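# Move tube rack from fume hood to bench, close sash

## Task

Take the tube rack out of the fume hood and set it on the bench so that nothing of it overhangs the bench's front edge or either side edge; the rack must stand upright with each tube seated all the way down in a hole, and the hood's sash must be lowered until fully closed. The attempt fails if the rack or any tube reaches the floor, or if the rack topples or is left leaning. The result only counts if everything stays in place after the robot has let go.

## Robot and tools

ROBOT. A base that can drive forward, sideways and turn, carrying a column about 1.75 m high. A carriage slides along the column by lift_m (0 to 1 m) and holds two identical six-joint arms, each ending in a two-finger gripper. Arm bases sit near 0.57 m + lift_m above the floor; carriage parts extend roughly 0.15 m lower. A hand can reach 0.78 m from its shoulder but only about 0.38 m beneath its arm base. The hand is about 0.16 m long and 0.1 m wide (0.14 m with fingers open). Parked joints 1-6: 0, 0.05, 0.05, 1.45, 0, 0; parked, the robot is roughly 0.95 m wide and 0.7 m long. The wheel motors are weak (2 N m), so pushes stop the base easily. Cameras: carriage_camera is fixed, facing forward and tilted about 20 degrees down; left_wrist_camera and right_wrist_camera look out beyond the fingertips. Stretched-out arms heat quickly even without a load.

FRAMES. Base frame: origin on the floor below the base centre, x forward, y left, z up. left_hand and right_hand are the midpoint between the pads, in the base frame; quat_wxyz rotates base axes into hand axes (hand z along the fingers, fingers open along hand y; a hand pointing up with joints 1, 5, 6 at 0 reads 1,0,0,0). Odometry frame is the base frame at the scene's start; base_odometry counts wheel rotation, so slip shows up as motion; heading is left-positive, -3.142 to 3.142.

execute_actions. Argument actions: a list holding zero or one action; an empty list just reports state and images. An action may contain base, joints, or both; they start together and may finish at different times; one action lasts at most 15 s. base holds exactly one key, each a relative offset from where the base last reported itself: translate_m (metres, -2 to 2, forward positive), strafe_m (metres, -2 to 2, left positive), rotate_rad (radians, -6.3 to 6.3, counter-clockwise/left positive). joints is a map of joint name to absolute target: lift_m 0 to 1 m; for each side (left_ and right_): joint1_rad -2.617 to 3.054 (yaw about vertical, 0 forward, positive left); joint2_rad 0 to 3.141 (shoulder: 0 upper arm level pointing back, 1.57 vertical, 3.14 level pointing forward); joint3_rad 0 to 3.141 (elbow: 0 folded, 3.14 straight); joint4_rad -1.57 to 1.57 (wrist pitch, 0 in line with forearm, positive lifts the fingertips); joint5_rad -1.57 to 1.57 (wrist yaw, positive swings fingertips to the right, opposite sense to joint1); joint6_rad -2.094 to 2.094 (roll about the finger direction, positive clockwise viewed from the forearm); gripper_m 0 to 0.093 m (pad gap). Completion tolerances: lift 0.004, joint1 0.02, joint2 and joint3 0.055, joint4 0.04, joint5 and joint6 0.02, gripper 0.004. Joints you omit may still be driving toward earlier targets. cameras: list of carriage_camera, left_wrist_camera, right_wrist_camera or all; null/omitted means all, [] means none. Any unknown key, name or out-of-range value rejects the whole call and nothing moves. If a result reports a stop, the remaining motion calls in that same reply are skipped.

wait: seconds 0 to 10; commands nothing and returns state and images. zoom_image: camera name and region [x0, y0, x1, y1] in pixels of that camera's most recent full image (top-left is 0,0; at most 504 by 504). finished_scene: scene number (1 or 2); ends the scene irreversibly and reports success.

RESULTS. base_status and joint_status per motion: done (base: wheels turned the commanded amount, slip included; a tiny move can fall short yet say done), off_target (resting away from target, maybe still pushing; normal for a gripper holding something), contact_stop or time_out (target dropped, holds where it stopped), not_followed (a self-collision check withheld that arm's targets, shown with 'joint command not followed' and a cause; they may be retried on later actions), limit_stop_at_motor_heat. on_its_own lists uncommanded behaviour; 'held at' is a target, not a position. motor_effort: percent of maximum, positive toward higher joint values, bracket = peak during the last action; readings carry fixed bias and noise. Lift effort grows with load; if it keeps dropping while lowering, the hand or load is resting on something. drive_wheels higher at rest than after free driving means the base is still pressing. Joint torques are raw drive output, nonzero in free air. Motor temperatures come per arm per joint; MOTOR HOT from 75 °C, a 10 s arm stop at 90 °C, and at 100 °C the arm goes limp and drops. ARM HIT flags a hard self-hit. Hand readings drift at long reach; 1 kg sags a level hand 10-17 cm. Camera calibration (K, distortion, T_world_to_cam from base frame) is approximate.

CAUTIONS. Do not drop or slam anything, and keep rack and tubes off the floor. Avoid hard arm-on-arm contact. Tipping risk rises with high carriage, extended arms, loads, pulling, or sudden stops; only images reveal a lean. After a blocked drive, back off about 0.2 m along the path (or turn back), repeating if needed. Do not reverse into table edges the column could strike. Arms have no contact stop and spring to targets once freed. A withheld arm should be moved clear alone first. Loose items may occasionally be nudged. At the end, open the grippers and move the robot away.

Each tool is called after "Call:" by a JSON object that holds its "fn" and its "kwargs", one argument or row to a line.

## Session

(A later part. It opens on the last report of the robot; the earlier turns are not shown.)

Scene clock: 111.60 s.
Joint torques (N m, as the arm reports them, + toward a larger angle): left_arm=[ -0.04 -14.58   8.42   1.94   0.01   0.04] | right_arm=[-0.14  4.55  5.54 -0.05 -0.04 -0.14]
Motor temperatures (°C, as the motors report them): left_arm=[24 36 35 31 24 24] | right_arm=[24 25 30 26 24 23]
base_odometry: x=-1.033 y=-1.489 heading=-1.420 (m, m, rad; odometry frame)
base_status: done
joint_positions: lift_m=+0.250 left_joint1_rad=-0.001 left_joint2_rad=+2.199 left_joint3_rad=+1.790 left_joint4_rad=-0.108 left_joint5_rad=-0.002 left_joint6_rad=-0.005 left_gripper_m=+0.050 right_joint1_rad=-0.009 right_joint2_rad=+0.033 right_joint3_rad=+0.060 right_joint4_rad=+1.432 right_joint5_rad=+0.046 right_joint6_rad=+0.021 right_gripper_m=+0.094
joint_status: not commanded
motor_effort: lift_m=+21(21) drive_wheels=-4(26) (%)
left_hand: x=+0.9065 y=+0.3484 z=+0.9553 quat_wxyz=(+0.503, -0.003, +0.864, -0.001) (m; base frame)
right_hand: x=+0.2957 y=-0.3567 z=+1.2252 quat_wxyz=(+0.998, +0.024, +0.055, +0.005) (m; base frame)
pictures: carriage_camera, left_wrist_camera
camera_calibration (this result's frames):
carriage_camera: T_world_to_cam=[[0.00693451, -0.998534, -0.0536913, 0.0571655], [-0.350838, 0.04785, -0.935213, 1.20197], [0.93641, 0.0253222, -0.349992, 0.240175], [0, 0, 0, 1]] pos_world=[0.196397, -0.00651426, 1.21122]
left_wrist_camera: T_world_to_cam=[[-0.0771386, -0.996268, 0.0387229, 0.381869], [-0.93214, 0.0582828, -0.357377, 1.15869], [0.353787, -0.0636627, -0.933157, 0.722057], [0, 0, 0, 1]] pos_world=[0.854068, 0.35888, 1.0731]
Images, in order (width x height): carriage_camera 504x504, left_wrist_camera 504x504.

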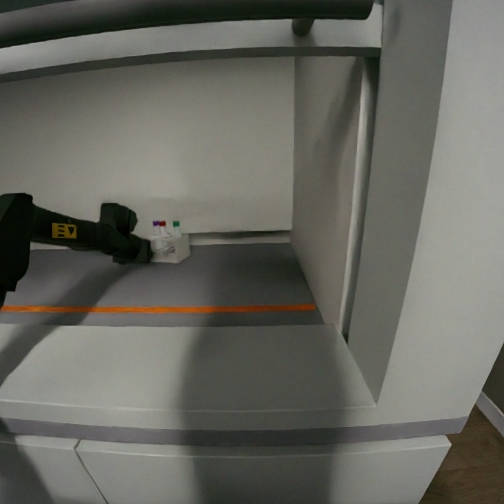

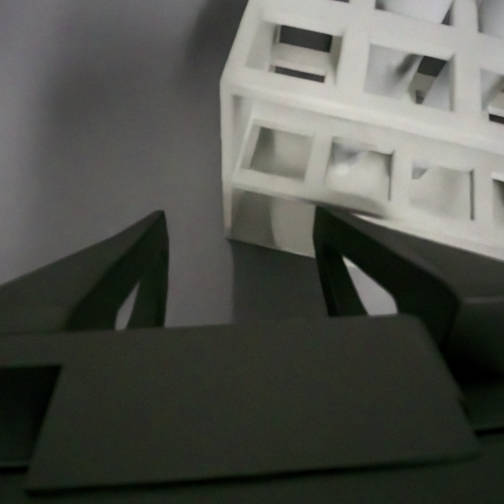

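Call:
{"fn": "execute_actions", "kwargs": {
  "actions": [
    {"base":{"translate_m":-0.06}}
  ],
  "cameras": []
}}

Call:
{"fn": "execute_actions", "kwargs": {
  "actions": [
    {"joints":{"lift_m":0.25,"left_joint2_rad":2.0,"left_joint3_rad":2.1,"left_joint4_rad":-1.2,"left_joint6_rad":1.57,"left_gripper_m":0.093}}
  ]
}}

Scene clock: 115.97 s.
Joint torques (N m, as the arm reports them, + toward a larger angle): left_arm=[  0.03 -14.7    8.08   1.91   0.     0.  ] | right_arm=[-0.09  4.5   5.65 -0.05 -0.02 -0.16]
Motor temperatures (°C, as the motors report them): left_arm=[24 38 35 31 24 24] | right_arm=[24 25 30 26 24 23]
base_odometry: x=-1.042 y=-1.430 heading=-1.420 (m, m, rad; odometry frame)
base_status: done
joint_positions: lift_m=+0.250 left_joint1_rad=-0.001 left_joint2_rad=+2.199 left_joint3_rad=+1.790 left_joint4_rad=-0.108 left_joint5_rad=-0.002 left_joint6_rad=-0.005 left_gripper_m=+0.050 right_joint1_rad=-0.009 right_joint2_rad=+0.033 right_joint3_rad=+0.060 right_joint4_rad=+1.432 right_joint5_rad=+0.046 right_joint6_rad=+0.021 right_gripper_m=+0.094
joint_status: not commanded
motor_effort: lift_m=+21(21) drive_wheels=-4(30) (%)
left_hand: x=+0.9065 y=+0.3484 z=+0.9553 quat_wxyz=(+0.503, -0.003, +0.864, -0.001) (m; base frame)
right_hand: x=+0.2957 y=-0.3567 z=+1.2252 quat_wxyz=(+0.998, +0.024, +0.055, +0.005) (m; base frame)
pictures: none
No camera images: the call's "cameras" was empty. Leave "cameras" out to get every camera's image.

Scene clock: 117.70 s.
Joint torques (N m, as the arm reports them, + toward a larger angle): left_arm=[  0.07 -12.39   5.8    1.09   0.07   0.01] | right_arm=[-0.13  4.53  5.61 -0.04 -0.03 -0.13]
Motor temperatures (°C, as the motors report them): left_arm=[24 38 35 31 24 24] | right_arm=[24 25 30 26 24 23]
base_odometry: x=-1.042 y=-1.430 heading=-1.420 (m, m, rad; odometry frame)
base_status: not commanded
joint_positions: lift_m=+0.250 left_joint1_rad=-0.001 left_joint2_rad=+2.004 left_joint3_rad=+2.109 left_joint4_rad=-1.190 left_joint5_rad=-0.002 left_joint6_rad=+1.564 left_gripper_m=+0.093 right_joint1_rad=-0.009 right_joint2_rad=+0.033 right_joint3_rad=+0.060 right_joint4_rad=+1.432 right_joint5_rad=+0.046 right_joint6_rad=+0.021 right_gripper_m=+0.094
joint_status: all done
motor_effort: lift_m=+21(21) drive_wheels=-4(5) (%)
left_hand: x=+0.7519 y=+0.3485 z=+1.0134 quat_wxyz=(+0.170, +0.684, +0.688, +0.170) (m; base frame)
right_hand: x=+0.2957 y=-0.3567 z=+1.2252 quat_wxyz=(+0.998, +0.024, +0.055, +0.005) (m; base frame)
pictures: carriage_camera, left_wrist_camera, right_wrist_camera
camera_calibration (this result's frames):
carriage_camera: T_world_to_cam=[[0.00693451, -0.998534, -0.0536913, 0.0571654], [-0.350838, 0.04785, -0.935213, 1.20197], [0.93641, 0.0253222, -0.349992, 0.240174], [0, 0, 0, 1]] pos_world=[0.196397, -0.00651426, 1.21122]
left_wrist_camera: T_world_to_cam=[[-0.921901, 0.00364458, -0.387409, 1.08632], [-0.244369, 0.770481, 0.588764, -0.68882], [0.300637, 0.637453, -0.709416, 0.399858], [0, 0, 0, 1]] pos_world=[0.712939, 0.271873, 1.11007]
right_wrist_camera: T_world_to_cam=[[0.0676239, -0.977286, -0.200845, -0.124872], [0.726585, 0.186196, -0.661367, 0.671489], [0.683741, -0.101206, 0.722673, -1.01144], [0, 0, 0, 1]] pos_world=[0.212111, -0.349428, 1.14996]
Images, in order (width x height): carriage_camera 504x504, left_wrist_camera 504x504, right_wrist_camera 504x504.

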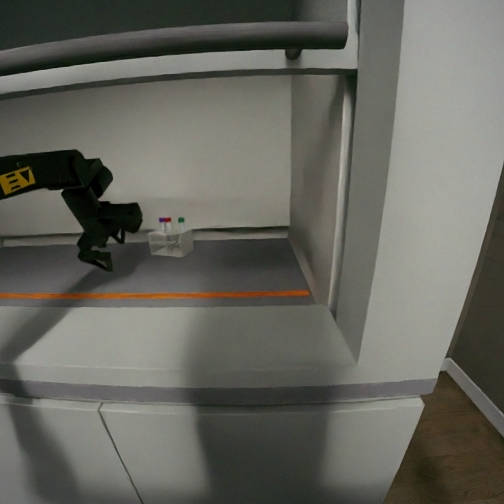

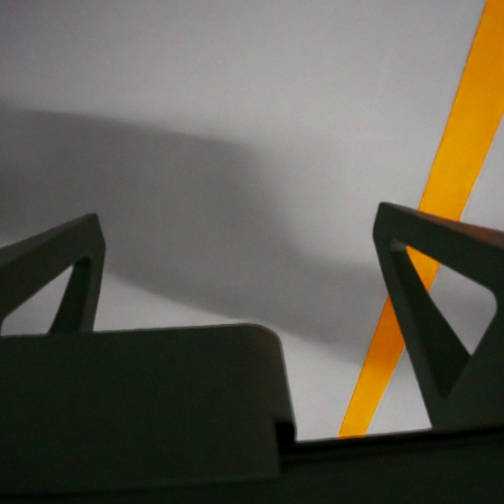

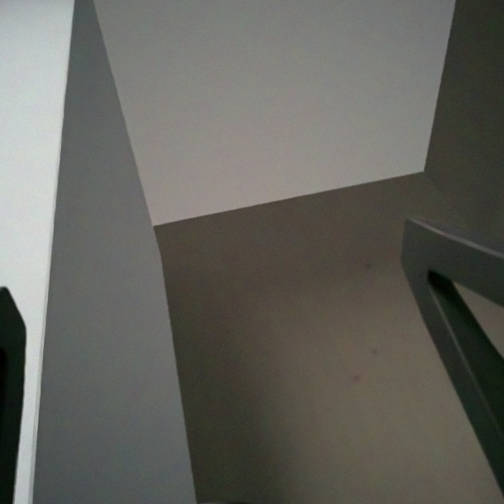

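Call:
{"fn": "execute_actions", "kwargs": {
  "actions": [
    {"joints":{"lift_m":0.35,"left_joint2_rad":2.4,"left_joint3_rad":2.45,"left_joint4_rad":-1.05,"left_joint6_rad":-1.57}}
  ],
  "cameras": []
}}

Call:
{"fn": "execute_actions", "kwargs": {
  "actions": [
    {"base":{"translate_m":0.08}}
  ],
  "cameras": ["left_wrist_camera","carriage_camera"]
}}

Scene clock: 122.57 s.
Joint torques (N m, as the arm reports them, + toward a larger angle): left_arm=[  0.14 -15.47   7.75   1.3   -0.08  -0.06] | right_arm=[-0.02  4.65  5.65 -0.02 -0.02 -0.14]
Motor temperatures (°C, as the motors report them): left_arm=[24 39 35 30 24 24] | right_arm=[24 25 31 26 24 23]
base_odometry: x=-1.042 y=-1.430 heading=-1.420 (m, m, rad; odometry frame)
base_status: not commanded
joint_positions: lift_m=+0.350 left_joint1_rad=-0.001 left_joint2_rad=+2.400 left_joint3_rad=+2.436 left_joint4_rad=-1.048 left_joint5_rad=-0.002 left_joint6_rad=-1.564 left_gripper_m=+0.093 right_joint1_rad=-0.009 right_joint2_rad=+0.033 right_joint3_rad=+0.060 right_joint4_rad=+1.431 right_joint5_rad=+0.046 right_joint6_rad=+0.021 right_gripper_m=+0.094
joint_status: all done
motor_effort: lift_m=+24(30) drive_wheels=-4(5) (%)
left_hand: x=+0.8565 y=+0.3485 z=+1.0438 quat_wxyz=(+0.196, -0.678, +0.682, -0.193) (m; base frame)
right_hand: x=+0.2958 y=-0.3567 z=+1.3249 quat_wxyz=(+0.998, +0.024, +0.056, +0.005) (m; base frame)
pictures: none
No camera images: the call's "cameras" was empty. Leave "cameras" out to get every camera's image.

Scene clock: 123.97 s.
Joint torques (N m, as the arm reports them, + toward a larger angle): left_arm=[  0.08 -15.49   7.6    1.27  -0.06  -0.03] | right_arm=[-0.07  4.56  5.57 -0.08 -0.03 -0.15]
Motor temperatures (°C, as the motors report them): left_arm=[24 40 35 30 24 24] | right_arm=[24 25 31 26 24 23]
base_odometry: x=-1.030 y=-1.509 heading=-1.420 (m, m, rad; odometry frame)
base_status: done
joint_positions: lift_m=+0.350 left_joint1_rad=-0.001 left_joint2_rad=+2.400 left_joint3_rad=+2.436 left_joint4_rad=-1.049 left_joint5_rad=-0.002 left_joint6_rad=-1.564 left_gripper_m=+0.093 right_joint1_rad=-0.009 right_joint2_rad=+0.033 right_joint3_rad=+0.060 right_joint4_rad=+1.431 right_joint5_rad=+0.046 right_joint6_rad=+0.021 right_gripper_m=+0.094
joint_status: not commanded
motor_effort: lift_m=+24(24) drive_wheels=-4(25) (%)
left_hand: x=+0.8565 y=+0.3485 z=+1.0437 quat_wxyz=(+0.196, -0.678, +0.682, -0.193) (m; base frame)
right_hand: x=+0.2959 y=-0.3567 z=+1.3249 quat_wxyz=(+0.998, +0.024, +0.056, +0.005) (m; base frame)
pictures: carriage_camera, left_wrist_camera
camera_calibration (this result's frames):
carriage_camera: T_world_to_cam=[[0.00693451, -0.998534, -0.0536913, 0.0625159], [-0.350838, 0.04785, -0.935213, 1.29516], [0.93641, 0.0253222, -0.349992, 0.275052], [0, 0, 0, 1]] pos_world=[0.196397, -0.00651426, 1.31087]
left_wrist_camera: T_world_to_cam=[[0.798788, -0.0166315, 0.601383, -1.30418], [-0.392411, -0.772104, 0.499869, 0.0760475], [0.456016, -0.635278, -0.623274, 0.61048], [0, 0, 0, 1]] pos_world=[0.793213, 0.424851, 1.12679]
Images, in order (width x height): carriage_camera 504x504, left_wrist_camera 504x504.

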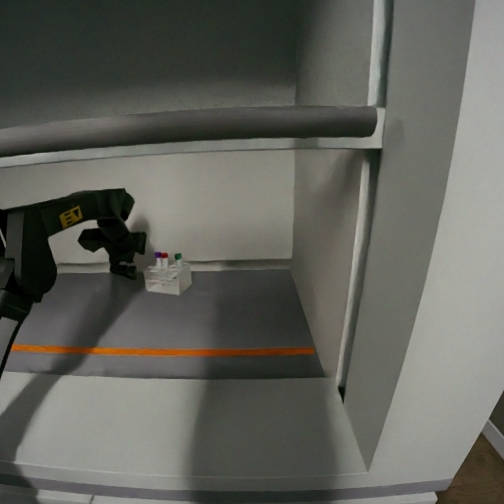

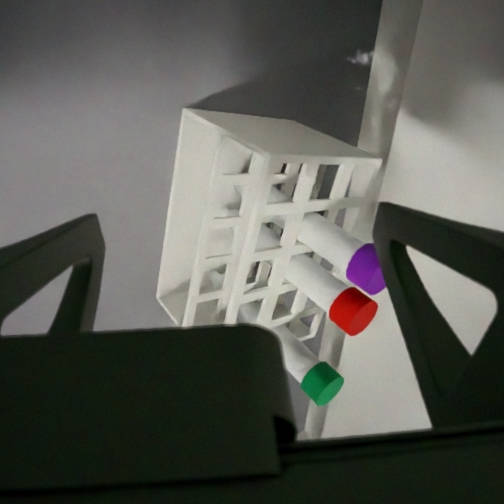

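Call:
{"fn": "execute_actions", "kwargs": {
  "actions": [
    {"base":{"strafe_m":-0.03}}
  ],
  "cameras": []
}}

Call:
{"fn": "execute_actions", "kwargs": {
  "actions": [
    {"base":{"translate_m":0.07}}
  ],
  "cameras": ["left_wrist_camera","carriage_camera"]
}}

Scene clock: 127.07 s.
Joint torques (N m, as the arm reports them, + toward a larger angle): left_arm=[  0.   -15.12   7.82   1.31  -0.08  -0.03] | right_arm=[ 0.04  4.53  5.55 -0.04 -0.03 -0.14]
Motor temperatures (°C, as the motors report them): left_arm=[24 41 35 30 24 24] | right_arm=[24 25 31 26 24 23]
base_odometry: x=-1.060 y=-1.514 heading=-1.420 (m, m, rad; odometry frame)
base_status: done
joint_positions: lift_m=+0.350 left_joint1_rad=+0.000 left_joint2_rad=+2.400 left_joint3_rad=+2.436 left_joint4_rad=-1.049 left_joint5_rad=-0.002 left_joint6_rad=-1.564 left_gripper_m=+0.093 right_joint1_rad=-0.009 right_joint2_rad=+0.033 right_joint3_rad=+0.060 right_joint4_rad=+1.431 right_joint5_rad=+0.046 right_joint6_rad=+0.021 right_gripper_m=+0.094
joint_status: not commanded
motor_effort: lift_m=+24(24) drive_wheels=-1(27) (%)
left_hand: x=+0.8565 y=+0.3487 z=+1.0437 quat_wxyz=(+0.196, -0.678, +0.682, -0.193) (m; base frame)
right_hand: x=+0.2959 y=-0.3567 z=+1.3249 quat_wxyz=(+0.998, +0.024, +0.056, +0.005) (m; base frame)
pictures: none
No camera images: the call's "cameras" was empty. Leave "cameras" out to get every camera's image.

Scene clock: 128.20 s.
Joint torques (N m, as the arm reports them, + toward a larger angle): left_arm=[  0.06 -15.6    7.59   1.27  -0.1   -0.06] | right_arm=[ 0.03  4.3   5.78  0.02 -0.02 -0.14]
Motor temperatures (°C, as the motors report them): left_arm=[24 41 35 30 24 24] | right_arm=[24 25 31 26 24 23]
base_odometry: x=-1.052 y=-1.561 heading=-1.423 (m, m, rad; odometry frame)
base_status: translate_m contact_stop (by the wheels' count: +0.047 of +0.070)
joint_positions: lift_m=+0.350 left_joint1_rad=+0.000 left_joint2_rad=+2.405 left_joint3_rad=+2.438 left_joint4_rad=-1.045 left_joint5_rad=-0.001 left_joint6_rad=-1.565 left_gripper_m=+0.093 right_joint1_rad=-0.009 right_joint2_rad=+0.036 right_joint3_rad=+0.056 right_joint4_rad=+1.426 right_joint5_rad=+0.046 right_joint6_rad=+0.021 right_gripper_m=+0.094
joint_status: not commanded
motor_effort: lift_m=+22(24) drive_wheels=+29(101) (%)
left_hand: x=+0.8577 y=+0.3487 z=+1.0425 quat_wxyz=(+0.196, -0.678, +0.682, -0.194) (m; base frame)
right_hand: x=+0.2994 y=-0.3567 z=+1.3239 quat_wxyz=(+0.998, +0.024, +0.062, +0.005) (m; base frame)
pictures: carriage_camera, left_wrist_camera
camera_calibration (this result's frames):
carriage_camera: T_world_to_cam=[[0.00693451, -0.998534, -0.0536913, 0.0625273], [-0.350838, 0.04785, -0.935213, 1.29536], [0.93641, 0.0253222, -0.349992, 0.275126], [0, 0, 0, 1]] pos_world=[0.196397, -0.00651426, 1.31109]
left_wrist_camera: T_world_to_cam=[[0.798107, -0.0155416, 0.602315, -1.30522], [-0.392613, -0.771706, 0.500325, 0.076875], [0.457035, -0.635789, -0.622006, 0.607323], [0, 0, 0, 1]] pos_world=[0.794316, 0.425169, 1.12545]
Images, in order (width x height): carriage_camera 504x504, left_wrist_camera 504x504.

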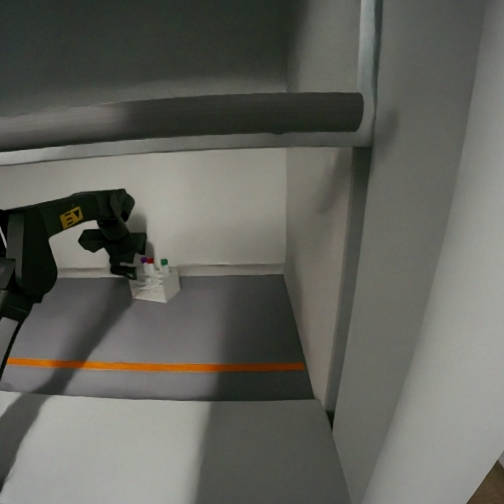

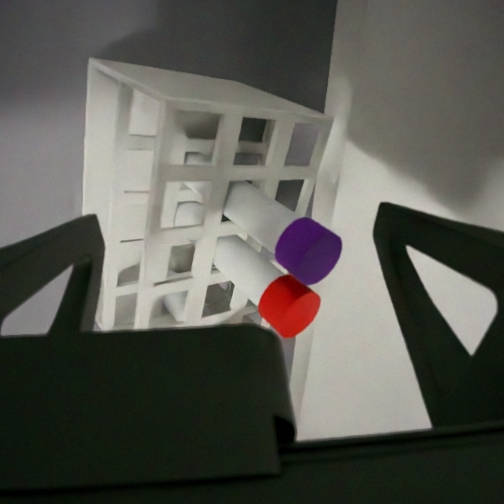

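Call:
{"fn": "execute_actions", "kwargs": {
  "actions": [
    {"base":{"translate_m":-0.01},"joints":{"left_joint2_rad":2.5,"left_joint3_rad":2.62,"left_joint4_rad":-1.12}}
  ],
  "cameras": ["left_wrist_camera"]
}}

Call:
{"fn": "execute_actions", "kwargs": {
  "actions": [
    {"joints":{"lift_m":0.325}}
  ],
  "cameras": ["left_wrist_camera","carriage_camera"]
}}

Scene clock: 130.40 s.
Joint torques (N m, as the arm reports them, + toward a larger angle): left_arm=[ -0.14 -15.46   7.79   1.24  -0.07  -0.05] | right_arm=[ 0.02  4.22  5.79 -0.03 -0.01 -0.14]
Motor temperatures (°C, as the motors report them): left_arm=[24 42 35 30 24 24] | right_arm=[24 25 31 26 24 23]
base_odometry: x=-1.053 y=-1.551 heading=-1.423 (m, m, rad; odometry frame)
base_status: done
joint_positions: lift_m=+0.350 left_joint1_rad=+0.000 left_joint2_rad=+2.496 left_joint3_rad=+2.604 left_joint4_rad=-1.109 left_joint5_rad=-0.001 left_joint6_rad=-1.565 left_gripper_m=+0.093 right_joint1_rad=-0.009 right_joint2_rad=+0.036 right_joint3_rad=+0.056 right_joint4_rad=+1.431 right_joint5_rad=+0.046 right_joint6_rad=+0.021 right_gripper_m=+0.094
joint_status: all done
motor_effort: lift_m=+22(22) drive_wheels=+4(27) (%)
left_hand: x=+0.8695 y=+0.3487 z=+1.0433 quat_wxyz=(+0.200, -0.677, +0.681, -0.198) (m; base frame)
right_hand: x=+0.2981 y=-0.3567 z=+1.3240 quat_wxyz=(+0.998, +0.024, +0.059, +0.005) (m; base frame)
pictures: left_wrist_camera
camera_calibration (this result's frames):
left_wrist_camera: T_world_to_cam=[[0.791628, -0.0155409, 0.610806, -1.31835], [-0.397934, -0.771706, 0.496104, 0.0901279], [0.463652, -0.63579, -0.617088, 0.591554], [0, 0, 0, 1]] pos_world=[0.80523, 0.425168, 1.12558]
Images, in order (width x height): left_wrist_camera 504x504.

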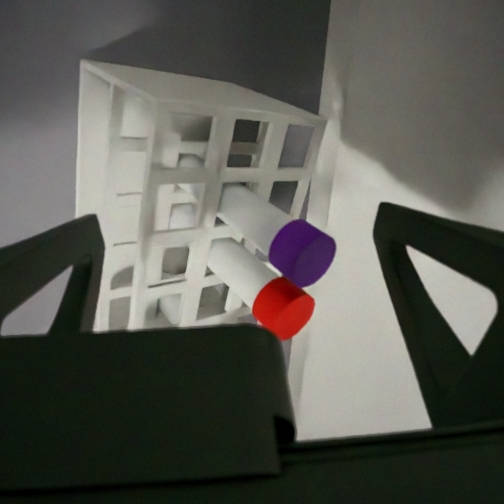

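Scene clock: 131.00 s.
Joint torques (N m, as the arm reports them, + toward a larger angle): left_arm=[ -0.11 -16.38   7.32   1.31  -0.12  -0.07] | right_arm=[-0.07  4.41  5.87 -0.06 -0.02 -0.15]
Motor temperatures (°C, as the motors report them): left_arm=[24 42 35 30 24 24] | right_arm=[24 25 31 26 24 23]
base_odometry: x=-1.053 y=-1.551 heading=-1.423 (m, m, rad; odometry frame)
base_status: not commanded
joint_positions: lift_m=+0.325 left_joint1_rad=+0.000 left_joint2_rad=+2.506 left_joint3_rad=+2.609 left_joint4_rad=-1.113 left_joint5_rad=-0.001 left_joint6_rad=-1.565 left_gripper_m=+0.093 right_joint1_rad=-0.009 right_joint2_rad=+0.036 right_joint3_rad=+0.056 right_joint4_rad=+1.431 right_joint5_rad=+0.046 right_joint6_rad=+0.021 right_gripper_m=+0.094
joint_status: all done
motor_effort: lift_m=+21(22) drive_wheels=+2(4) (%)
left_hand: x=+0.8698 y=+0.3487 z=+1.0138 quat_wxyz=(+0.197, -0.678, +0.681, -0.195) (m; base frame)
right_hand: x=+0.2981 y=-0.3567 z=+1.2991 quat_wxyz=(+0.998, +0.024, +0.059, +0.005) (m; base frame)
pictures: carriage_camera, left_wrist_camera
camera_calibration (this result's frames):
carriage_camera: T_world_to_cam=[[0.00693451, -0.998534, -0.0536913, 0.0611881], [-0.350838, 0.04785, -0.935213, 1.27203], [0.93641, 0.0253222, -0.349992, 0.266396], [0, 0, 0, 1]] pos_world=[0.196397, -0.00651426, 1.28614]
left_wrist_camera: T_world_to_cam=[[0.796957, -0.0155414, 0.603836, -1.29807], [-0.393566, -0.771706, 0.499575, 0.0975694], [0.45822, -0.63579, -0.621133, 0.582028], [0, 0, 0, 1]] pos_world=[0.806212, 0.425168, 1.0966]
Images, in order (width x height): carriage_camera 504x504, left_wrist_camera 504x504.

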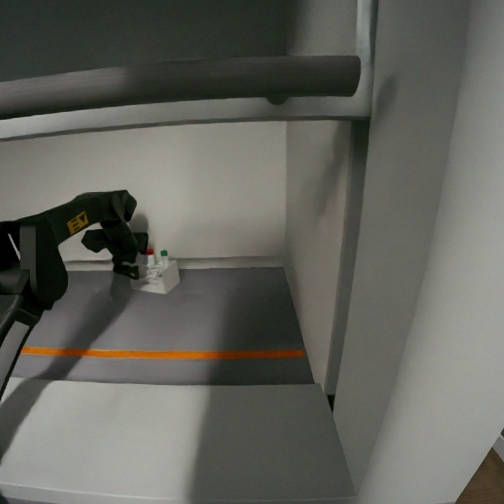

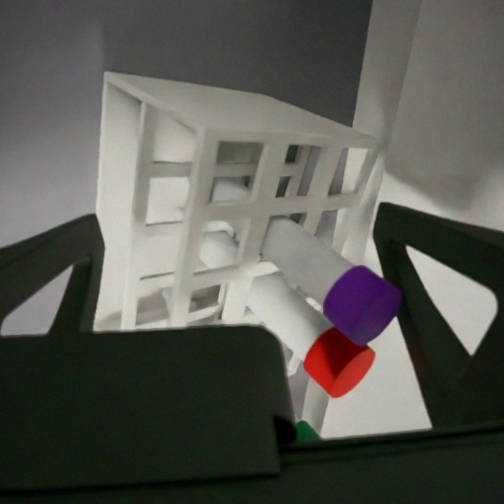

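Call:
{"fn": "execute_actions", "kwargs": {
  "actions": [
    {"base":{"strafe_m":0.01},"joints":{"left_joint2_rad":2.62,"left_joint3_rad":2.86,"left_joint4_rad":-1.2}}
  ],
  "cameras": ["left_wrist_camera","carriage_camera"]
}}

Scene clock: 134.80 s.
Joint torques (N m, as the arm reports them, + toward a larger angle): left_arm=[ -0.18 -16.31   7.4    1.26  -0.11  -0.05] | right_arm=[-0.13  4.2   5.9  -0.04 -0.01 -0.12]
Motor temperatures (°C, as the motors report them): left_arm=[24 44 35 30 24 24] | right_arm=[24 25 31 26 24 23]
base_odometry: x=-1.044 y=-1.549 heading=-1.423 (m, m, rad; odometry frame)
base_status: done
joint_positions: lift_m=+0.325 left_joint1_rad=+0.002 left_joint2_rad=+2.622 left_joint3_rad=+2.846 left_joint4_rad=-1.187 left_joint5_rad=-0.001 left_joint6_rad=-1.565 left_gripper_m=+0.093 right_joint1_rad=-0.009 right_joint2_rad=+0.036 right_joint3_rad=+0.056 right_joint4_rad=+1.431 right_joint5_rad=+0.046 right_joint6_rad=+0.021 right_gripper_m=+0.094
joint_status: all done
motor_effort: lift_m=+22(21) drive_wheels=+5(16) (%)
left_hand: x=+0.8840 y=+0.3498 z=+1.0232 quat_wxyz=(+0.213, -0.673, +0.676, -0.211) (m; base frame)
right_hand: x=+0.2981 y=-0.3567 z=+1.2991 quat_wxyz=(+0.998, +0.024, +0.059, +0.005) (m; base frame)
pictures: carriage_camera, left_wrist_camera
camera_calibration (this result's frames):
carriage_camera: T_world_to_cam=[[0.00693451, -0.998534, -0.0536913, 0.0611881], [-0.350838, 0.04785, -0.935213, 1.27203], [0.93641, 0.0253222, -0.349992, 0.266396], [0, 0, 0, 1]] pos_world=[0.196397, -0.00651426, 1.28614]
left_wrist_camera: T_world_to_cam=[[0.767293, -0.0140416, 0.641143, -1.32756], [-0.415628, -0.772257, 0.480493, 0.138561], [0.48838, -0.635156, -0.598383, 0.531873], [0, 0, 0, 1]] pos_world=[0.816458, 0.426186, 1.10284]
Images, in order (width x height): carriage_camera 504x504, left_wrist_camera 504x504.

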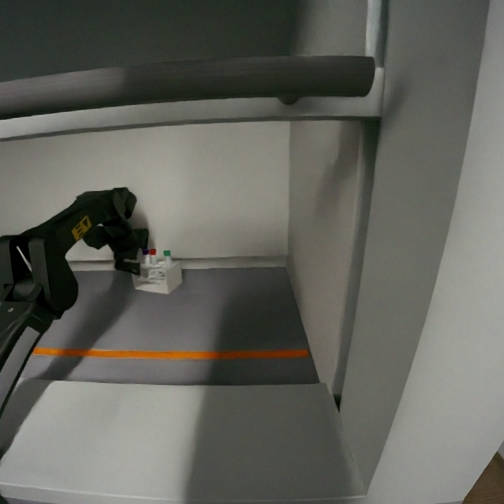

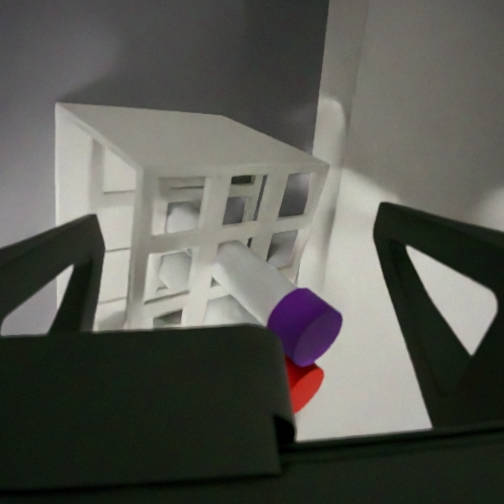

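Call:
{"fn": "execute_actions", "kwargs": {
  "actions": [
    {"base":{"strafe_m":-0.012},"joints":{"lift_m":0.295}}
  ],
  "cameras": ["left_wrist_camera","carriage_camera"]
}}

Scene clock: 136.83 s.
Joint torques (N m, as the arm reports them, + toward a larger angle): left_arm=[  0.08 -15.05   7.21   1.36  -0.09  -0.03] | right_arm=[ 0.06  4.41  6.12 -0.06 -0.04 -0.18]
Motor temperatures (°C, as the motors report them): left_arm=[24 45 35 30 24 24] | right_arm=[24 25 31 26 24 23]
base_odometry: x=-1.055 y=-1.551 heading=-1.423 (m, m, rad; odometry frame)
base_status: done
joint_positions: lift_m=+0.316 left_joint1_rad=+0.000 left_joint2_rad=+2.605 left_joint3_rad=+2.846 left_joint4_rad=-1.196 left_joint5_rad=-0.001 left_joint6_rad=-1.565 left_gripper_m=+0.093 right_joint1_rad=-0.009 right_joint2_rad=+0.035 right_joint3_rad=+0.053 right_joint4_rad=+1.432 right_joint5_rad=+0.046 right_joint6_rad=+0.021 right_gripper_m=+0.094
joint_status: lift_m contact_stop (moved -0.009 of -0.030)
on_its_own: lift_m is held at +0.316, not at your +0.295, since a contact_stop
motor_effort: lift_m=+22(23) drive_wheels=+18(43) (%)
left_hand: x=+0.8815 y=+0.3486 z=+1.0227 quat_wxyz=(+0.215, -0.672, +0.676, -0.214) (m; base frame)
right_hand: x=+0.2982 y=-0.3568 z=+1.2892 quat_wxyz=(+0.998, +0.024, +0.059, +0.005) (m; base frame)
pictures: carriage_camera, left_wrist_camera
camera_calibration (this result's frames):
carriage_camera: T_world_to_cam=[[0.00693451, -0.998534, -0.0536913, 0.0606946], [-0.350838, 0.04785, -0.935213, 1.26344], [0.93641, 0.0253222, -0.349992, 0.26318], [0, 0, 0, 1]] pos_world=[0.196397, -0.00651426, 1.27695]
left_wrist_camera: T_world_to_cam=[[0.762104, -0.0155046, 0.647269, -1.3265], [-0.420936, -0.771462, 0.477137, 0.144652], [0.491946, -0.636086, -0.594461, 0.525266], [0, 0, 0, 1]] pos_world=[0.813417, 0.425142, 1.10183]
Images, in order (width x height): carriage_camera 504x504, left_wrist_camera 504x504.

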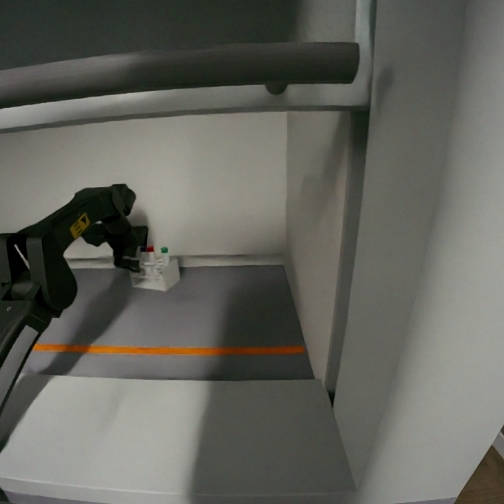

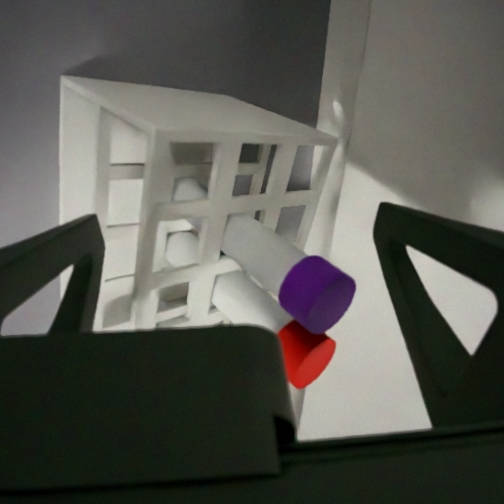

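Call:
{"fn": "execute_actions", "kwargs": {
  "actions": [
    {"base":{"strafe_m":0.008},"joints":{"lift_m":0.325,"left_joint2_rad":2.71,"left_joint3_rad":2.86,"left_joint4_rad":-1.12}}
  ],
  "cameras": ["left_wrist_camera","carriage_camera"]
}}

Scene clock: 139.07 s.
Joint torques (N m, as the arm reports them, + toward a larger angle): left_arm=[ -0.01 -13.5    6.33   1.33  -0.1   -0.04] | right_arm=[ 0.06  4.3   5.91 -0.03  0.01 -0.14]
Motor temperatures (°C, as the motors report them): left_arm=[24 45 35 30 24 24] | right_arm=[24 25 31 26 24 23]
base_odometry: x=-1.048 y=-1.549 heading=-1.423 (m, m, rad; odometry frame)
base_status: done
joint_positions: lift_m=+0.325 left_joint1_rad=+0.000 left_joint2_rad=+2.672 left_joint3_rad=+2.862 left_joint4_rad=-1.111 left_joint5_rad=+0.001 left_joint6_rad=-1.566 left_gripper_m=+0.093 right_joint1_rad=-0.009 right_joint2_rad=+0.035 right_joint3_rad=+0.053 right_joint4_rad=+1.432 right_joint5_rad=+0.046 right_joint6_rad=+0.021 right_gripper_m=+0.094
joint_status: all done
motor_effort: lift_m=+23(29) drive_wheels=+4(10) (%)
left_hand: x=+0.9024 y=+0.3484 z=+1.0097 quat_wxyz=(+0.226, -0.668, +0.672, -0.226) (m; base frame)
right_hand: x=+0.2983 y=-0.3567 z=+1.2982 quat_wxyz=(+0.998, +0.024, +0.060, +0.005) (m; base frame)
pictures: carriage_camera, left_wrist_camera
camera_calibration (this result's frames):
carriage_camera: T_world_to_cam=[[0.00693451, -0.998534, -0.0536913, 0.0611783], [-0.350838, 0.04785, -0.935213, 1.27186], [0.93641, 0.0253222, -0.349992, 0.266333], [0, 0, 0, 1]] pos_world=[0.196397, -0.00651426, 1.28596]
left_wrist_camera: T_world_to_cam=[[0.739437, -0.0142286, 0.673076, -1.34012], [-0.437076, -0.770571, 0.463879, 0.187127], [0.512053, -0.637195, -0.576008, 0.470654], [0, 0, 0, 1]] pos_world=[0.831725, 0.425025, 1.0863]
Images, in order (width x height): carriage_camera 504x504, left_wrist_camera 504x504.

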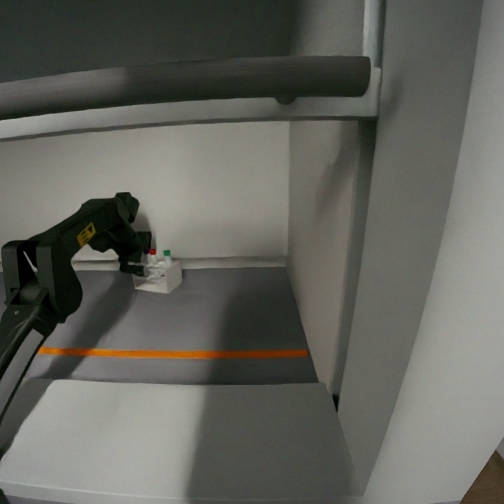

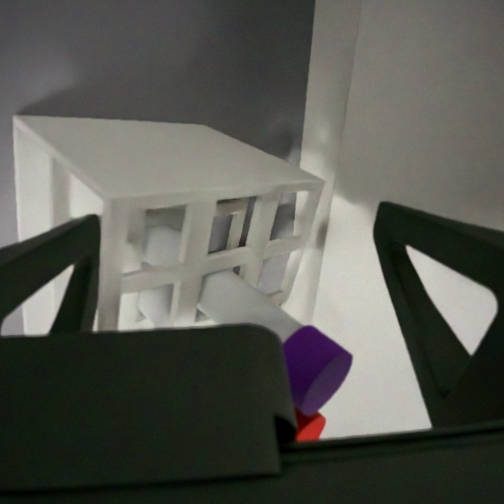

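Call:
{"fn": "execute_actions", "kwargs": {
  "actions": [
    {"base":{"translate_m":-0.02},"joints":{"left_joint2_rad":2.68}}
  ],
  "cameras": []
}}

Call:
{"fn": "execute_actions", "kwargs": {
  "actions": [
    {"base":{"strafe_m":-0.01},"joints":{"left_joint2_rad":2.74,"left_joint4_rad":-1.09}}
  ],
  "cameras": ["left_wrist_camera","carriage_camera"]
}}

Scene clock: 141.57 s.
Joint torques (N m, as the arm reports them, + toward a larger angle): left_arm=[  0.04 -15.81   6.32   1.37  -0.1   -0.03] | right_arm=[-0.03  4.45  6.15 -0.03 -0.04 -0.15]
Motor temperatures (°C, as the motors report them): left_arm=[24 45 35 30 24 24] | right_arm=[24 25 31 26 24 23]
base_odometry: x=-1.051 y=-1.530 heading=-1.423 (m, m, rad; odometry frame)
base_status: done
joint_positions: lift_m=+0.325 left_joint1_rad=+0.000 left_joint2_rad=+2.670 left_joint3_rad=+2.862 left_joint4_rad=-1.106 left_joint5_rad=-0.001 left_joint6_rad=-1.566 left_gripper_m=+0.093 right_joint1_rad=-0.009 right_joint2_rad=+0.035 right_joint3_rad=+0.053 right_joint4_rad=+1.432 right_joint5_rad=+0.046 right_joint6_rad=+0.021 right_gripper_m=+0.094
joint_status: all done
motor_effort: lift_m=+24(23) drive_wheels=+5(28) (%)
left_hand: x=+0.9032 y=+0.3486 z=+1.0110 quat_wxyz=(+0.229, -0.668, +0.671, -0.227) (m; base frame)
right_hand: x=+0.2983 y=-0.3567 z=+1.2982 quat_wxyz=(+0.998, +0.024, +0.060, +0.005) (m; base frame)
pictures: none
No camera images: the call's "cameras" was empty. Leave "cameras" out to get every camera's image.

Scene clock: 142.27 s.
Joint torques (N m, as the arm reports them, + toward a larger angle): left_arm=[ -0.07 -15.21   6.44   1.25  -0.07   0.06] | right_arm=[ 0.    4.39  5.96 -0.01  0.01 -0.17]
Motor temperatures (°C, as the motors report them): left_arm=[24 46 35 30 24 24] | right_arm=[24 25 31 26 24 23]
base_odometry: x=-1.060 y=-1.531 heading=-1.423 (m, m, rad; odometry frame)
base_status: done
joint_positions: lift_m=+0.325 left_joint1_rad=-0.001 left_joint2_rad=+2.718 left_joint3_rad=+2.862 left_joint4_rad=-1.070 left_joint5_rad=-0.002 left_joint6_rad=-1.569 left_gripper_m=+0.093 right_joint1_rad=-0.009 right_joint2_rad=+0.035 right_joint3_rad=+0.053 right_joint4_rad=+1.432 right_joint5_rad=+0.046 right_joint6_rad=+0.021 right_gripper_m=+0.094
joint_status: all done
motor_effort: lift_m=+24(23) drive_wheels=-3(17) (%)
left_hand: x=+0.9112 y=+0.3483 z=+0.9872 quat_wxyz=(+0.225, -0.670, +0.671, -0.223) (m; base frame)
right_hand: x=+0.2983 y=-0.3568 z=+1.2982 quat_wxyz=(+0.998, +0.024, +0.060, +0.005) (m; base frame)
pictures: carriage_camera, left_wrist_camera
camera_calibration (this result's frames):
carriage_camera: T_world_to_cam=[[0.00693451, -0.998534, -0.0536913, 0.0611783], [-0.350838, 0.04785, -0.935213, 1.27186], [0.93641, 0.0253222, -0.349992, 0.266333], [0, 0, 0, 1]] pos_world=[0.196397, -0.00651426, 1.28596]
left_wrist_camera: T_world_to_cam=[[0.743321, -0.0116107, 0.668834, -1.3317], [-0.43165, -0.772157, 0.466317, 0.19458], [0.511031, -0.635325, -0.578972, 0.456381], [0, 0, 0, 1]] pos_world=[0.840646, 0.424735, 1.06418]
Images, in order (width x height): carriage_camera 504x504, left_wrist_camera 504x504.

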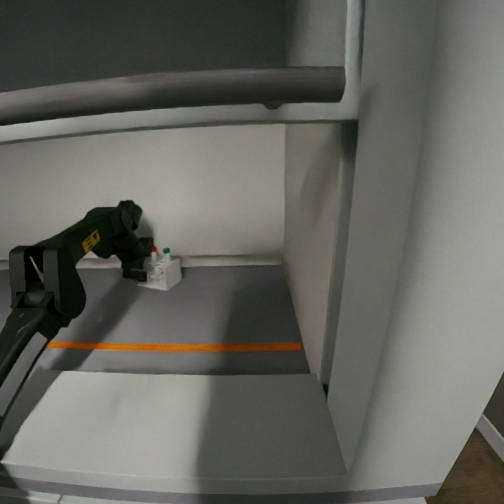

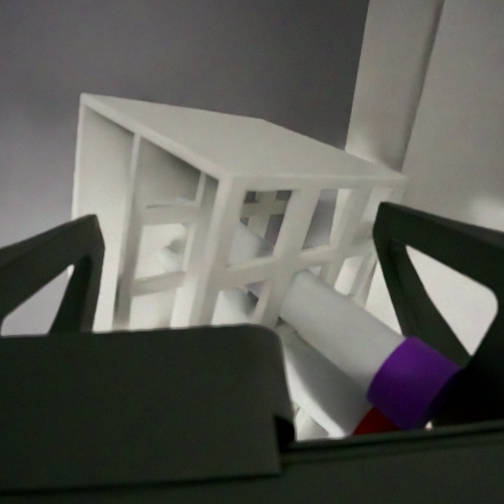

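Call:
{"fn": "execute_actions", "kwargs": {
  "actions": [
    {"base":{"translate_m":0.014}}
  ],
  "cameras": []
}}

Call:
{"fn": "execute_actions", "kwargs": {
  "actions": [
    {"joints":{"left_joint2_rad":2.8,"left_joint4_rad":-1.06}}
  ],
  "cameras": ["left_wrist_camera"]
}}

Scene clock: 144.10 s.
Joint torques (N m, as the arm reports them, + toward a larger angle): left_arm=[  0.01 -15.27   6.48   1.28  -0.05   0.03] | right_arm=[-0.02  4.33  6.17 -0.04 -0.02 -0.16]
Motor temperatures (°C, as the motors report them): left_arm=[24 46 35 30 24 24] | right_arm=[24 25 31 26 24 23]
base_odometry: x=-1.058 y=-1.545 heading=-1.423 (m, m, rad; odometry frame)
base_status: done
joint_positions: lift_m=+0.325 left_joint1_rad=-0.001 left_joint2_rad=+2.718 left_joint3_rad=+2.862 left_joint4_rad=-1.069 left_joint5_rad=-0.001 left_joint6_rad=-1.569 left_gripper_m=+0.093 right_joint1_rad=-0.009 right_joint2_rad=+0.035 right_joint3_rad=+0.053 right_joint4_rad=+1.431 right_joint5_rad=+0.046 right_joint6_rad=+0.021 right_gripper_m=+0.094
joint_status: not commanded
motor_effort: lift_m=+23(23) drive_wheels=-1(30) (%)
left_hand: x=+0.9113 y=+0.3482 z=+0.9873 quat_wxyz=(+0.225, -0.670, +0.671, -0.224) (m; base frame)
right_hand: x=+0.2986 y=-0.3568 z=+1.2982 quat_wxyz=(+0.998, +0.024, +0.060, +0.005) (m; base frame)
pictures: none
No camera images: the call's "cameras" was empty. Leave "cameras" out to get every camera's image.

Scene clock: 144.67 s.
Joint torques (N m, as the arm reports them, + toward a larger angle): left_arm=[ -0.02 -12.13   6.24   1.18  -0.13   0.01] | right_arm=[-0.08  4.35  5.98 -0.02  0.   -0.16]
Motor temperatures (°C, as the motors report them): left_arm=[24 46 35 30 24 24] | right_arm=[24 25 31 26 24 23]
base_odometry: x=-1.058 y=-1.545 heading=-1.423 (m, m, rad; odometry frame)
base_status: not commanded
joint_positions: lift_m=+0.325 left_joint1_rad=-0.001 left_joint2_rad=+2.736 left_joint3_rad=+2.868 left_joint4_rad=-1.027 left_joint5_rad=+0.001 left_joint6_rad=-1.570 left_gripper_m=+0.093 right_joint1_rad=-0.009 right_joint2_rad=+0.035 right_joint3_rad=+0.053 right_joint4_rad=+1.431 right_joint5_rad=+0.046 right_joint6_rad=+0.021 right_gripper_m=+0.094
joint_status: left_joint2_rad off_target (ended at +2.736, target +2.800); the others done
motor_effort: lift_m=+23(23) drive_wheels=-1(1) (%)
left_hand: x=+0.9203 y=+0.3478 z=+0.9845 quat_wxyz=(+0.234, -0.667, +0.668, -0.235) (m; base frame)
right_hand: x=+0.2986 y=-0.3568 z=+1.2982 quat_wxyz=(+0.998, +0.024, +0.060, +0.005) (m; base frame)
pictures: left_wrist_camera
camera_calibration (this result's frames):
left_wrist_camera: T_world_to_cam=[[0.722289, -0.0105648, 0.69151, -1.34], [-0.446863, -0.770261, 0.454985, 0.22387], [0.527837, -0.637641, -0.561073, 0.417527], [0, 0, 0, 1]] pos_world=[0.847522, 0.424514, 1.05903]
Images, in order (width x height): left_wrist_camera 504x504.

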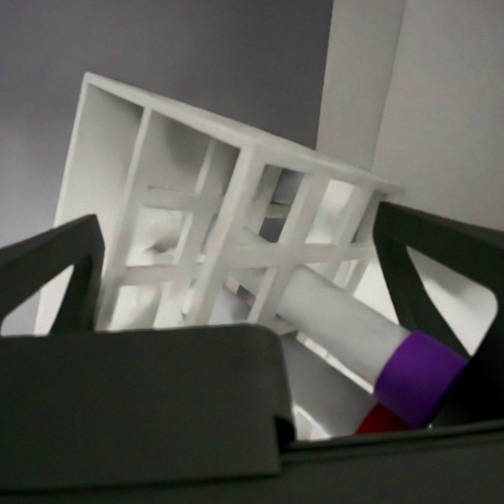

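Call:
{"fn": "execute_actions", "kwargs": {
  "actions": [
    {"joints":{"left_joint2_rad":2.67,"left_joint4_rad":-1.1}}
  ],
  "cameras": []
}}

Call:
{"fn": "execute_actions", "kwargs": {
  "actions": [
    {"base":{"translate_m":0.012},"joints":{"left_joint1_rad":0.02}}
  ],
  "cameras": ["left_wrist_camera","carriage_camera"]
}}

Scene clock: 146.87 s.
Joint torques (N m, as the arm reports them, + toward a larger angle): left_arm=[  0.   -16.89   6.     1.34  -0.1    0.02] | right_arm=[-0.09  4.32  6.11 -0.01 -0.02 -0.16]
Motor temperatures (°C, as the motors report them): left_arm=[24 46 35 30 24 24] | right_arm=[24 25 31 26 24 23]
base_odometry: x=-1.058 y=-1.545 heading=-1.423 (m, m, rad; odometry frame)
base_status: not commanded
joint_positions: lift_m=+0.325 left_joint1_rad=-0.001 left_joint2_rad=+2.672 left_joint3_rad=+2.868 left_joint4_rad=-1.084 left_joint5_rad=+0.001 left_joint6_rad=-1.570 left_gripper_m=+0.093 right_joint1_rad=-0.009 right_joint2_rad=+0.035 right_joint3_rad=+0.053 right_joint4_rad=+1.431 right_joint5_rad=+0.046 right_joint6_rad=+0.021 right_gripper_m=+0.094
joint_status: all done
motor_effort: lift_m=+23(23) drive_wheels=+0(1) (%)
left_hand: x=+0.9081 y=+0.3478 z=+1.0157 quat_wxyz=(+0.236, -0.666, +0.667, -0.237) (m; base frame)
right_hand: x=+0.2986 y=-0.3568 z=+1.2982 quat_wxyz=(+0.998, +0.024, +0.060, +0.005) (m; base frame)
pictures: none
No camera images: the call's "cameras" was empty. Leave "cameras" out to get every camera's image.

Scene clock: 147.67 s.
Joint torques (N m, as the arm reports them, + toward a larger angle): left_arm=[  0.24 -16.76   5.92   1.34  -0.11   0.  ] | right_arm=[ 0.03  4.33  6.09 -0.02  0.   -0.15]
Motor temperatures (°C, as the motors report them): left_arm=[24 47 35 30 24 24] | right_arm=[24 25 31 26 24 23]
base_odometry: x=-1.057 y=-1.557 heading=-1.423 (m, m, rad; odometry frame)
base_status: done
joint_positions: lift_m=+0.325 left_joint1_rad=+0.015 left_joint2_rad=+2.672 left_joint3_rad=+2.868 left_joint4_rad=-1.087 left_joint5_rad=+0.001 left_joint6_rad=-1.570 left_gripper_m=+0.093 right_joint1_rad=-0.009 right_joint2_rad=+0.035 right_joint3_rad=+0.053 right_joint4_rad=+1.430 right_joint5_rad=+0.046 right_joint6_rad=+0.021 right_gripper_m=+0.094
joint_status: all done
motor_effort: lift_m=+23(23) drive_wheels=-2(29) (%)
left_hand: x=+0.9075 y=+0.3578 z=+1.0153 quat_wxyz=(+0.237, -0.671, +0.662, -0.234) (m; base frame)
right_hand: x=+0.2987 y=-0.3568 z=+1.2982 quat_wxyz=(+0.998, +0.024, +0.060, +0.005) (m; base frame)
pictures: carriage_camera, left_wrist_camera
camera_calibration (this result's frames):
carriage_camera: T_world_to_cam=[[0.00693451, -0.998534, -0.0536913, 0.0611783], [-0.350838, 0.04785, -0.935213, 1.27186], [0.93641, 0.0253222, -0.349992, 0.266333], [0, 0, 0, 1]] pos_world=[0.196397, -0.00651426, 1.28596]
left_wrist_camera: T_world_to_cam=[[0.719459, 0.000690008, 0.694535, -1.35651], [-0.436666, -0.777184, 0.453108, 0.206961], [0.540094, -0.629273, -0.558851, 0.431574], [0, 0, 0, 1]] pos_world=[0.833238, 0.433361, 1.08956]
Images, in order (width x height): carriage_camera 504x504, left_wrist_camera 504x504.

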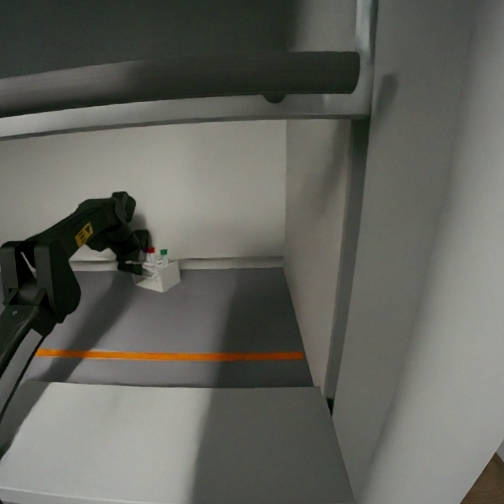

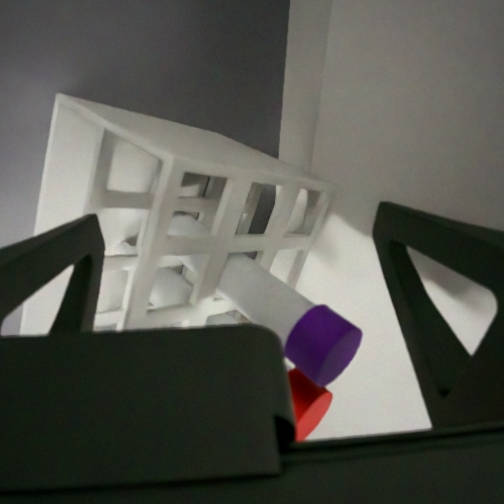

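Call:
{"fn": "execute_actions", "kwargs": {
  "actions": [
    {"joints":{"left_joint6_rad":-1.3,"left_joint1_rad":0}}
  ],
  "cameras": ["left_wrist_camera"]
}}

Call:
{"fn": "execute_actions", "kwargs": {
  "actions": [
    {"joints":{"left_joint2_rad":2.73,"left_joint4_rad":-1.07}}
  ],
  "cameras": ["left_wrist_camera"]
}}

Scene clock: 150.87 s.
Joint torques (N m, as the arm reports them, + toward a larger angle): left_arm=[ -0.62 -16.81   5.92   1.36  -0.15   0.07] | right_arm=[-0.04  4.41  6.09 -0.02 -0.03 -0.15]
Motor temperatures (°C, as the motors report them): left_arm=[24 48 35 30 24 24] | right_arm=[24 25 31 26 24 23]
base_odometry: x=-1.057 y=-1.557 heading=-1.423 (m, m, rad; odometry frame)
base_status: not commanded
joint_positions: lift_m=+0.325 left_joint1_rad=+0.008 left_joint2_rad=+2.672 left_joint3_rad=+2.868 left_joint4_rad=-1.087 left_joint5_rad=+0.001 left_joint6_rad=-1.306 left_gripper_m=+0.093 right_joint1_rad=-0.009 right_joint2_rad=+0.035 right_joint3_rad=+0.053 right_joint4_rad=+1.430 right_joint5_rad=+0.046 right_joint6_rad=+0.021 right_gripper_m=+0.094
joint_status: all done
motor_effort: lift_m=+23(24) drive_wheels=-1(1) (%)
left_hand: x=+0.9076 y=+0.3534 z=+1.0153 quat_wxyz=(+0.265, -0.576, +0.747, -0.202) (m; base frame)
right_hand: x=+0.2987 y=-0.3568 z=+1.2982 quat_wxyz=(+0.998, +0.024, +0.060, +0.005) (m; base frame)
pictures: left_wrist_camera
camera_calibration (this result's frames):
left_wrist_camera: T_world_to_cam=[[0.692377, -0.264396, 0.671348, -1.21474], [-0.597312, -0.731984, 0.327746, 0.460679], [0.404762, -0.627928, -0.664736, 0.658644], [0, 0, 0, 1]] pos_world=[0.849633, 0.429619, 1.10235]
Images, in order (width x height): left_wrist_camera 504x504.

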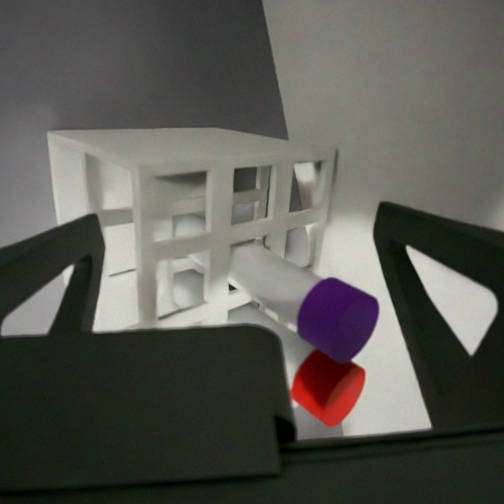

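Scene clock: 151.50 s.
Joint torques (N m, as the arm reports them, + toward a larger angle): left_arm=[ -0.58 -13.6    6.04   1.41  -0.09   0.08] | right_arm=[ 0.03  4.4   6.14 -0.03 -0.02 -0.14]
Motor temperatures (°C, as the motors report them): left_arm=[24 48 35 30 24 24] | right_arm=[24 25 31 26 24 23]
base_odometry: x=-1.057 y=-1.557 heading=-1.423 (m, m, rad; odometry frame)
base_status: not commanded
joint_positions: lift_m=+0.325 left_joint1_rad=+0.008 left_joint2_rad=+2.687 left_joint3_rad=+2.868 left_joint4_rad=-1.056 left_joint5_rad=+0.001 left_joint6_rad=-1.305 left_gripper_m=+0.093 right_joint1_rad=-0.009 right_joint2_rad=+0.035 right_joint3_rad=+0.053 right_joint4_rad=+1.430 right_joint5_rad=+0.046 right_joint6_rad=+0.021 right_gripper_m=+0.094
joint_status: all done
motor_effort: lift_m=+23(24) drive_wheels=-1(2) (%)
left_hand: x=+0.9139 y=+0.3532 z=+1.0106 quat_wxyz=(+0.271, -0.574, +0.745, -0.206) (m; base frame)
right_hand: x=+0.2987 y=-0.3568 z=+1.2982 quat_wxyz=(+0.998, +0.024, +0.060, +0.005) (m; base frame)
pictures: left_wrist_camera
camera_calibration (this result's frames):
left_wrist_camera: T_world_to_cam=[[0.681799, -0.26547, 0.681671, -1.21636], [-0.602949, -0.731596, 0.31815, 0.480556], [0.414249, -0.627927, -0.658867, 0.638231], [0, 0, 0, 1]] pos_world=[0.85468, 0.429428, 1.09678]
Images, in order (width x height): left_wrist_camera 504x504.

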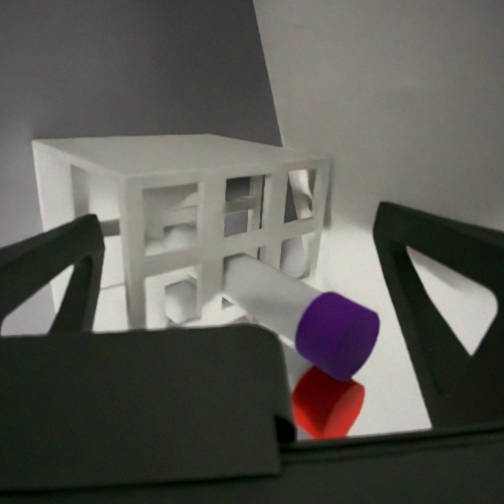

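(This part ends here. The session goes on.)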